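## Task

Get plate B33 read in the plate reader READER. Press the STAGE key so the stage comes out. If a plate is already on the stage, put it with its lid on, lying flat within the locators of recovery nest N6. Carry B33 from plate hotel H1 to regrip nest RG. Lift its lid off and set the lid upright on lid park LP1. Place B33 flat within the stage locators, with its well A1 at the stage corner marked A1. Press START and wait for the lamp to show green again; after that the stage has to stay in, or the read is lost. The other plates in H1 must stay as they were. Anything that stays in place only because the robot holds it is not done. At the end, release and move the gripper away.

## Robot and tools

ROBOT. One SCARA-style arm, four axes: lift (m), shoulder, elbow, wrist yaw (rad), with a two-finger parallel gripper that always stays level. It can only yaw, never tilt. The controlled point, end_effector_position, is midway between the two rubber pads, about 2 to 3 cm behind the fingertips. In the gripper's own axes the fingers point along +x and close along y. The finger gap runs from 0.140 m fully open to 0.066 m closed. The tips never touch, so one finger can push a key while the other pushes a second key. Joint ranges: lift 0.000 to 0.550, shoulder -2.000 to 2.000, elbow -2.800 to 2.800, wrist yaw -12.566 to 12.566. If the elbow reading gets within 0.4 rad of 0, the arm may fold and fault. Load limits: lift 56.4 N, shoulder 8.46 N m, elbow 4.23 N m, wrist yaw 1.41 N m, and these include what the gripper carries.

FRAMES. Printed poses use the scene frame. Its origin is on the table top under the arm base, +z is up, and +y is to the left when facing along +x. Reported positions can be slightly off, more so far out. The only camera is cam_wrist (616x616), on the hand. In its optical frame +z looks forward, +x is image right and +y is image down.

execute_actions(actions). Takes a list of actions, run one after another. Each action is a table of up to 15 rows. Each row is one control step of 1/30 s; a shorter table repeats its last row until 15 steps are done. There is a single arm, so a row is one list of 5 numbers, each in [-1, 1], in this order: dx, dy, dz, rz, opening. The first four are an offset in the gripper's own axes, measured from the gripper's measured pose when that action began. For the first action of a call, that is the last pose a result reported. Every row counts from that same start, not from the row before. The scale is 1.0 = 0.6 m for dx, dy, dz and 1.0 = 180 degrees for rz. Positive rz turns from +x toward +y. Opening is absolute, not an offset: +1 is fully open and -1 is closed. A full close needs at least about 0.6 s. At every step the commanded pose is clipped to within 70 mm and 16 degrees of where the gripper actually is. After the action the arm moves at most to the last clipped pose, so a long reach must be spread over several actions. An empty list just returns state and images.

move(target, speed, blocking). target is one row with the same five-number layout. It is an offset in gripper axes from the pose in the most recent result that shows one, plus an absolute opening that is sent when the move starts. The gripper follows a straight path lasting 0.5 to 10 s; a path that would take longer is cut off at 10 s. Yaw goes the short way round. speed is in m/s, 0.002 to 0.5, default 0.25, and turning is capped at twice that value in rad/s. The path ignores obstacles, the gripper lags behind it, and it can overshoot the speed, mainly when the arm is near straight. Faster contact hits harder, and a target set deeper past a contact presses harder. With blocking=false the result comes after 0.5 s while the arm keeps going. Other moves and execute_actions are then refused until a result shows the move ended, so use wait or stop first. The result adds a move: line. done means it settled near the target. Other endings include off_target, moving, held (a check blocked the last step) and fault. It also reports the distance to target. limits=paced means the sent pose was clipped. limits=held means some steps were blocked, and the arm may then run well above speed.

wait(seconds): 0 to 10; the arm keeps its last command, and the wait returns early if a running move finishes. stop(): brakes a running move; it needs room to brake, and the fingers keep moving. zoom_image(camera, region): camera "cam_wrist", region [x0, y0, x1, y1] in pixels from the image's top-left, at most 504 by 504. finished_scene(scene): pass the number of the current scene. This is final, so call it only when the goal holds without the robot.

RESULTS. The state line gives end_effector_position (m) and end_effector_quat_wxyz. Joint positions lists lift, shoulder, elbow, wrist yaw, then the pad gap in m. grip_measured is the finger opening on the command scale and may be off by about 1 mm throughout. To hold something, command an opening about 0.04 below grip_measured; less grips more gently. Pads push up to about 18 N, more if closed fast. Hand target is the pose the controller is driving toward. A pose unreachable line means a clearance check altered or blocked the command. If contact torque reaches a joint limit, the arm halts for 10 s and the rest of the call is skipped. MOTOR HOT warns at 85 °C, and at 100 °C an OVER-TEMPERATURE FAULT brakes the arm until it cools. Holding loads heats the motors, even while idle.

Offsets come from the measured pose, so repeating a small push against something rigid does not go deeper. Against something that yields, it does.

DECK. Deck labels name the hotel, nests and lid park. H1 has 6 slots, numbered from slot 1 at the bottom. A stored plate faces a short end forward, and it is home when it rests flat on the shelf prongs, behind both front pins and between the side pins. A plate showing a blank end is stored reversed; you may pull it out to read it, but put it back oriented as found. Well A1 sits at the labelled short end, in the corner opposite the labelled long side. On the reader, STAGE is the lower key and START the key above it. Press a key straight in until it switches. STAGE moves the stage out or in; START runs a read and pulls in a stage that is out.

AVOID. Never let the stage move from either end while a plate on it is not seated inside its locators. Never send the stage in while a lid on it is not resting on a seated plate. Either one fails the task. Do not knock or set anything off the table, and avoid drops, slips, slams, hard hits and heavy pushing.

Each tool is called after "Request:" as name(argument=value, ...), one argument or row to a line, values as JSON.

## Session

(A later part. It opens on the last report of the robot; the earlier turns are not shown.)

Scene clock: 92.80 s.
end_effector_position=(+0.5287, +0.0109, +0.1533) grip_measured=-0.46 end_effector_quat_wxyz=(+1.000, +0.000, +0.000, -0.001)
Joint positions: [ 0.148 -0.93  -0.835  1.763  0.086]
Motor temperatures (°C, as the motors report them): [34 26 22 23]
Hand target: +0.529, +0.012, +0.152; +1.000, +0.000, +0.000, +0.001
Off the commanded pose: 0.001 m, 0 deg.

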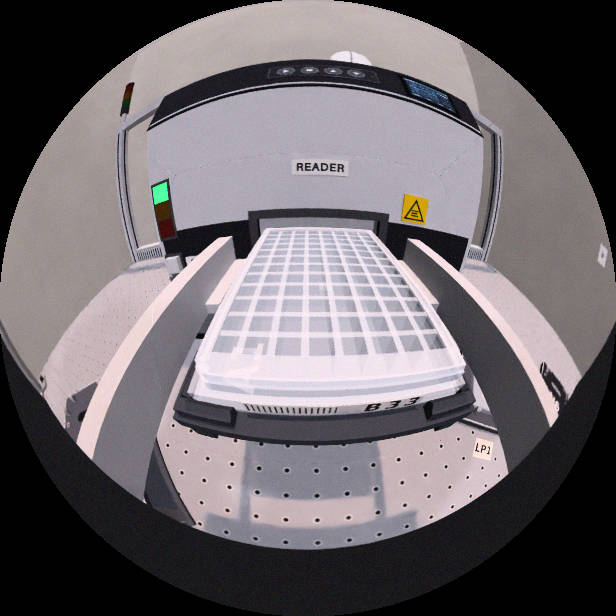

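Still caught slightly; release and look.

Request:
execute_actions(
  actions=[
    [[0,-0.001,0.001,0,-0.5],[0,-0.001,0.001,0,-0.48],[0,-0.001,0.001,0,-0.46],[0,-0.001,0.001,0,-0.45],[0,-0.001,0.001,0,-0.44],[0,-0.001,0.001,0,-0.42],[0,-0.001,0.001,0,-0.4],[0,-0.001,0.001,0,-0.3],[0,-0.001,0.001,0,0.1]],
  ],
)

Request:
move(
  target=[-0.01,0,0.09,0,0.6],
)

Request:
zoom_image(
  camera="cam_wrist",
  region=[190,240,460,490],
)

Scene clock: 93.63 s.
end_effector_position=(+0.5286, +0.0105, +0.1539) grip_measured=+0.10 end_effector_quat_wxyz=(+1.000, +0.000, +0.000, -0.001)
Joint positions: [ 0.149 -0.932 -0.834  1.766  0.107]
Motor temperatures (°C, as the motors report them): [34 26 22 23]
Hand target: +0.529, +0.010, +0.154; +1.000, +0.000, +0.000, -0.001
Off the commanded pose: 0.000 m, 0 deg.

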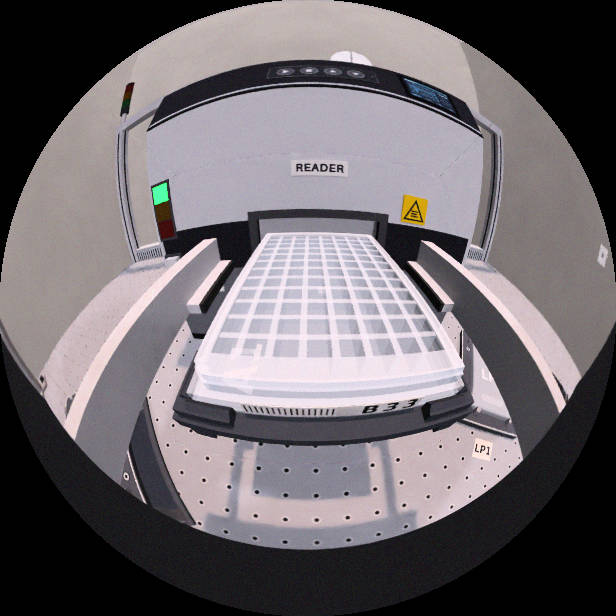

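Scene clock: 94.37 s.
end_effector_position=(+0.5226, +0.0105, +0.2080) grip_measured=+0.60 end_effector_quat_wxyz=(+1.000, +0.000, +0.000, -0.000)
Joint positions: [ 0.203 -0.937 -0.809  1.746  0.125]
Motor temperatures (°C, as the motors report them): [34 26 22 23]
Hand target: +0.523, +0.010, +0.208; +1.000, +0.000, +0.000, -0.001
Off the commanded pose: 0.000 m, 0 deg.
move: done

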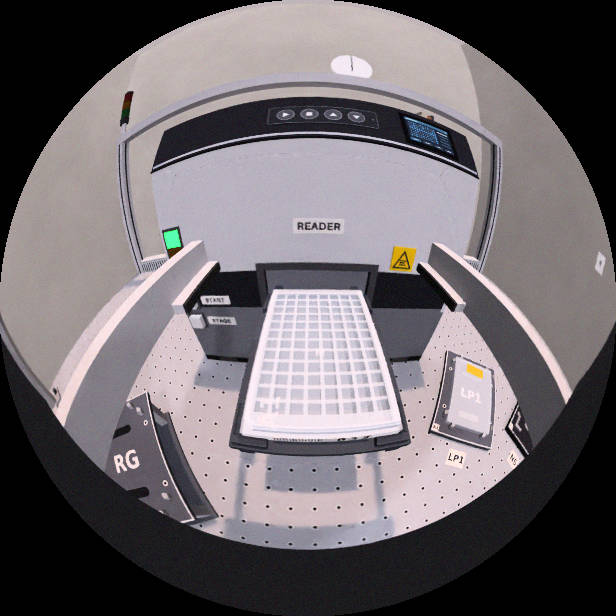

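Region (190, 240, 460, 490) of cam_wrist's 616x616 image, scaled by 1.867, with more detail than that image has; it fills the top 467 rows of this view, and the rest is white.

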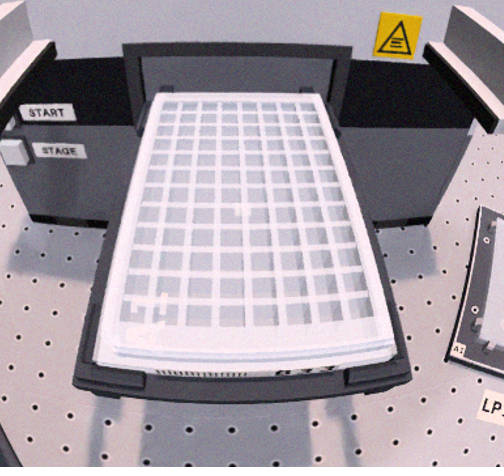

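Request:
move(
  target=[0.06,0.334,0,0,-1],
  speed=0.35,
)

Request:
move(
  target=[0.03,0,-0.128,0,-1],
)

Request:
zoom_image(
  camera="cam_wrist",
  region=[440,180,616,400],
)

Scene clock: 95.80 s.
end_effector_position=(+0.5585, +0.2111, +0.2080) grip_measured=-0.98 end_effector_quat_wxyz=(+1.000, +0.000, +0.000, -0.000)
Joint positions: [ 0.203 -0.094 -1.329  1.422  0.067]
Motor temperatures (°C, as the motors report them): [34 26 22 23]
Hand target: +0.558, +0.211, +0.208; +1.000, +0.000, +0.000, -0.000
Off the commanded pose: 0.000 m, 0 deg.
move: done

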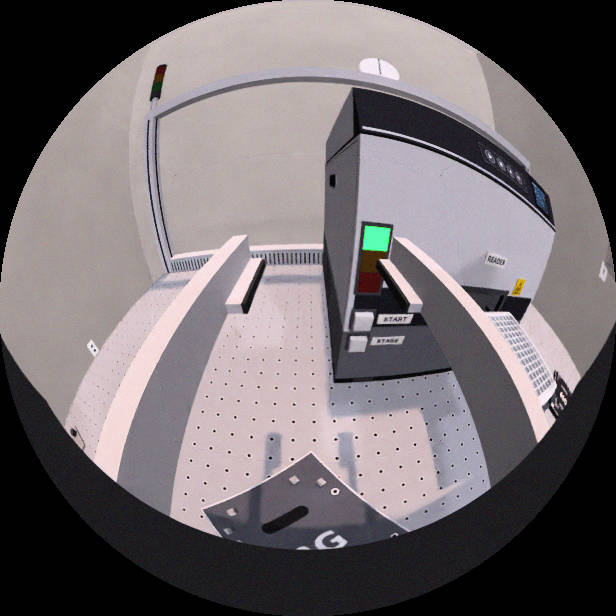

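Scene clock: 96.57 s.
end_effector_position=(+0.5765, +0.2109, +0.1312) grip_measured=-0.98 end_effector_quat_wxyz=(+1.000, +0.000, +0.000, -0.001)
Joint positions: [ 0.126 -0.101 -1.399  1.498  0.067]
Motor temperatures (°C, as the motors report them): [34 26 22 23]
Hand target: +0.576, +0.211, +0.131; +1.000, +0.000, +0.000, -0.000
Off the commanded pose: 0.000 m, 0 deg.
move: done

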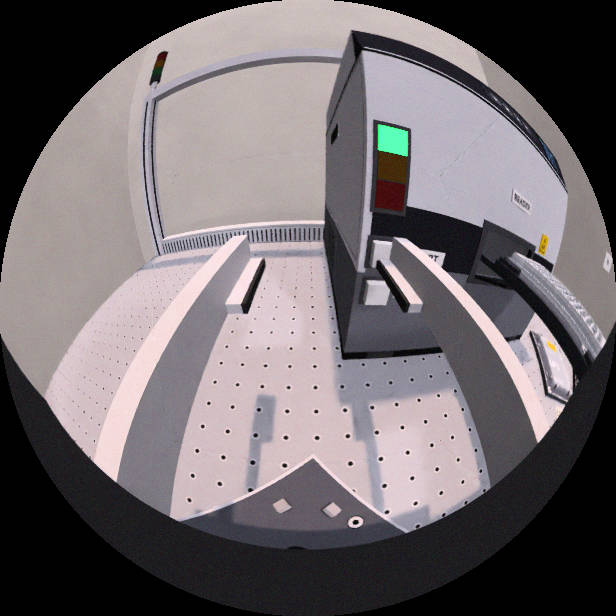

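Region (440, 180, 616, 400) of cam_wrist's 616x616 image, scaled by 2.291, with more detail than that image has; it fills the left 403 columns of this view, and the rest is white.

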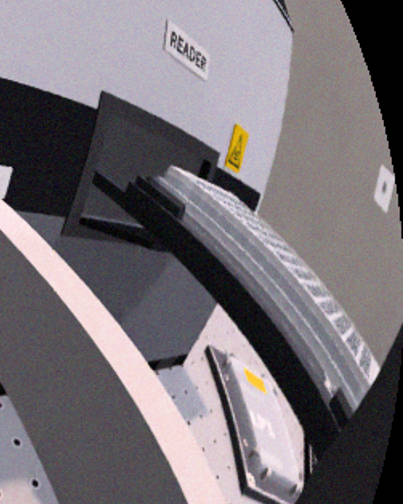

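Flat. Press to x≈0.5935.

Request:
move(
  target=[0.028,0,-0.003,0,-1],
  speed=0.02,
)

Scene clock: 97.80 s.
end_effector_position=(+0.5928, +0.2110, +0.1294) grip_measured=-0.98 end_effector_quat_wxyz=(+1.000, +0.000, +0.000, -0.001)
Joint positions: [ 0.124 -0.103 -1.465  1.566  0.067]
Motor temperatures (°C, as the motors report them): [34 26 22 23]
Hand target: +0.593, +0.211, +0.129; +1.000, +0.000, +0.000, -0.001
Off the commanded pose: 0.000 m, 0 deg.
move: done

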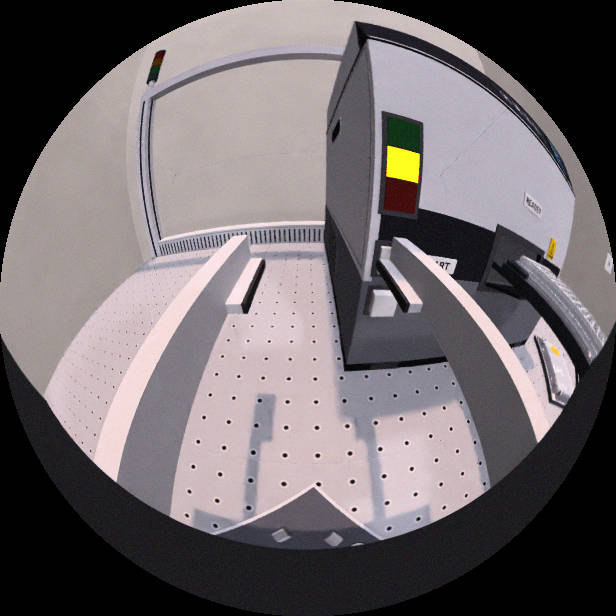

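Request:
move(
  target=[-0.12,0,0.05,0,-1],
)

Request:
wait(
  seconds=10,
)

Scene clock: 98.67 s.
end_effector_position=(+0.5207, +0.2112, +0.1594) grip_measured=-0.98 end_effector_quat_wxyz=(+1.000, +0.000, +0.000, -0.001)
Joint positions: [ 0.154 -0.061 -1.197  1.257  0.067]
Motor temperatures (°C, as the motors report them): [34 26 22 23]
Hand target: +0.521, +0.211, +0.159; +1.000, +0.000, +0.000, -0.001
Off the commanded pose: 0.000 m, 0 deg.
move: done

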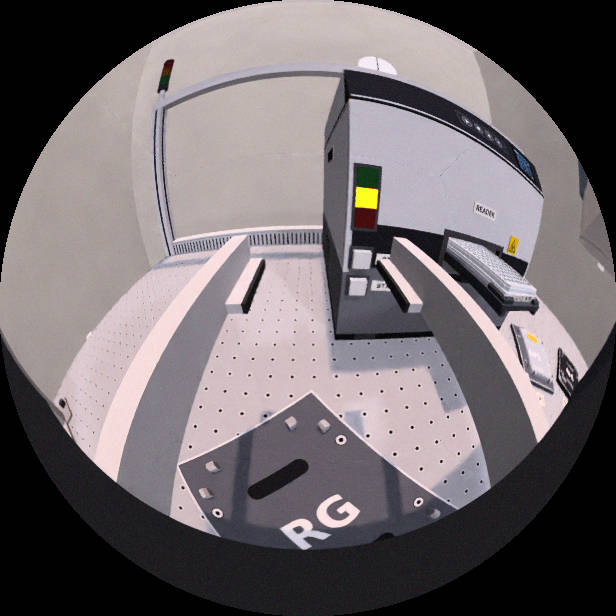

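Scene clock: 108.67 s.
end_effector_position=(+0.5207, +0.2112, +0.1594) grip_measured=-0.98 end_effector_quat_wxyz=(+1.000, +0.000, +0.000, -0.001)
Joint positions: [ 0.154 -0.061 -1.197  1.257  0.067]
Motor temperatures (°C, as the motors report them): [34 26 22 23]
Hand target: +0.521, +0.211, +0.159; +1.000, +0.000, +0.000, -0.001
Off the commanded pose: 0.000 m, 0 deg.
wait: 10.00 s; at rest by 0.17 s

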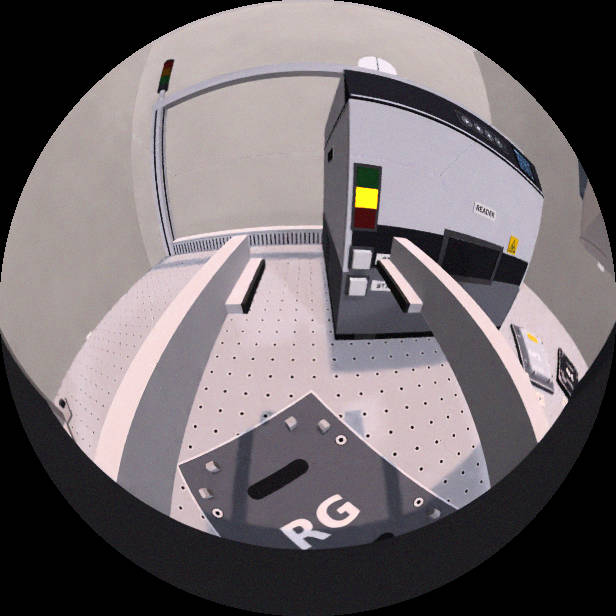

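Request:
wait(
  seconds=10,
)

Scene clock: 119.03 s.
end_effector_position=(+0.5207, +0.2112, +0.1594) grip_measured=-0.98 end_effector_quat_wxyz=(+1.000, +0.000, +0.000, -0.001)
Joint positions: [ 0.154 -0.061 -1.197  1.257  0.067]
Motor temperatures (°C, as the motors report them): [34 26 22 23]
Hand target: +0.521, +0.211, +0.159; +1.000, +0.000, +0.000, -0.001
Off the commanded pose: 0.000 m, 0 deg.
wait: 10.00 s; at rest from the start

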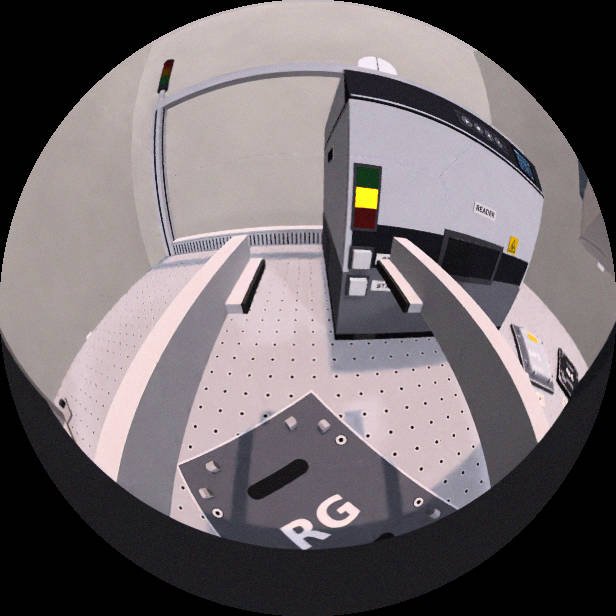

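Request:
wait(
  seconds=10,
)

Scene clock: 129.43 s.
end_effector_position=(+0.5207, +0.2112, +0.1594) grip_measured=-0.98 end_effector_quat_wxyz=(+1.000, +0.000, +0.000, -0.001)
Joint positions: [ 0.154 -0.061 -1.197  1.257  0.067]
Motor temperatures (°C, as the motors report them): [34 26 22 23]
Hand target: +0.521, +0.211, +0.159; +1.000, +0.000, +0.000, -0.001
Off the commanded pose: 0.000 m, 0 deg.
wait: 10.00 s; at rest from the start

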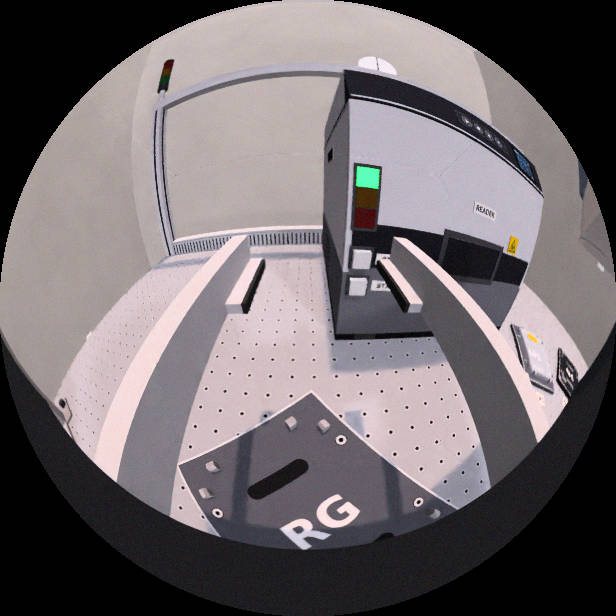

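Request:
finished_scene(
  scene=1,
)

The scene is finished: the task was done.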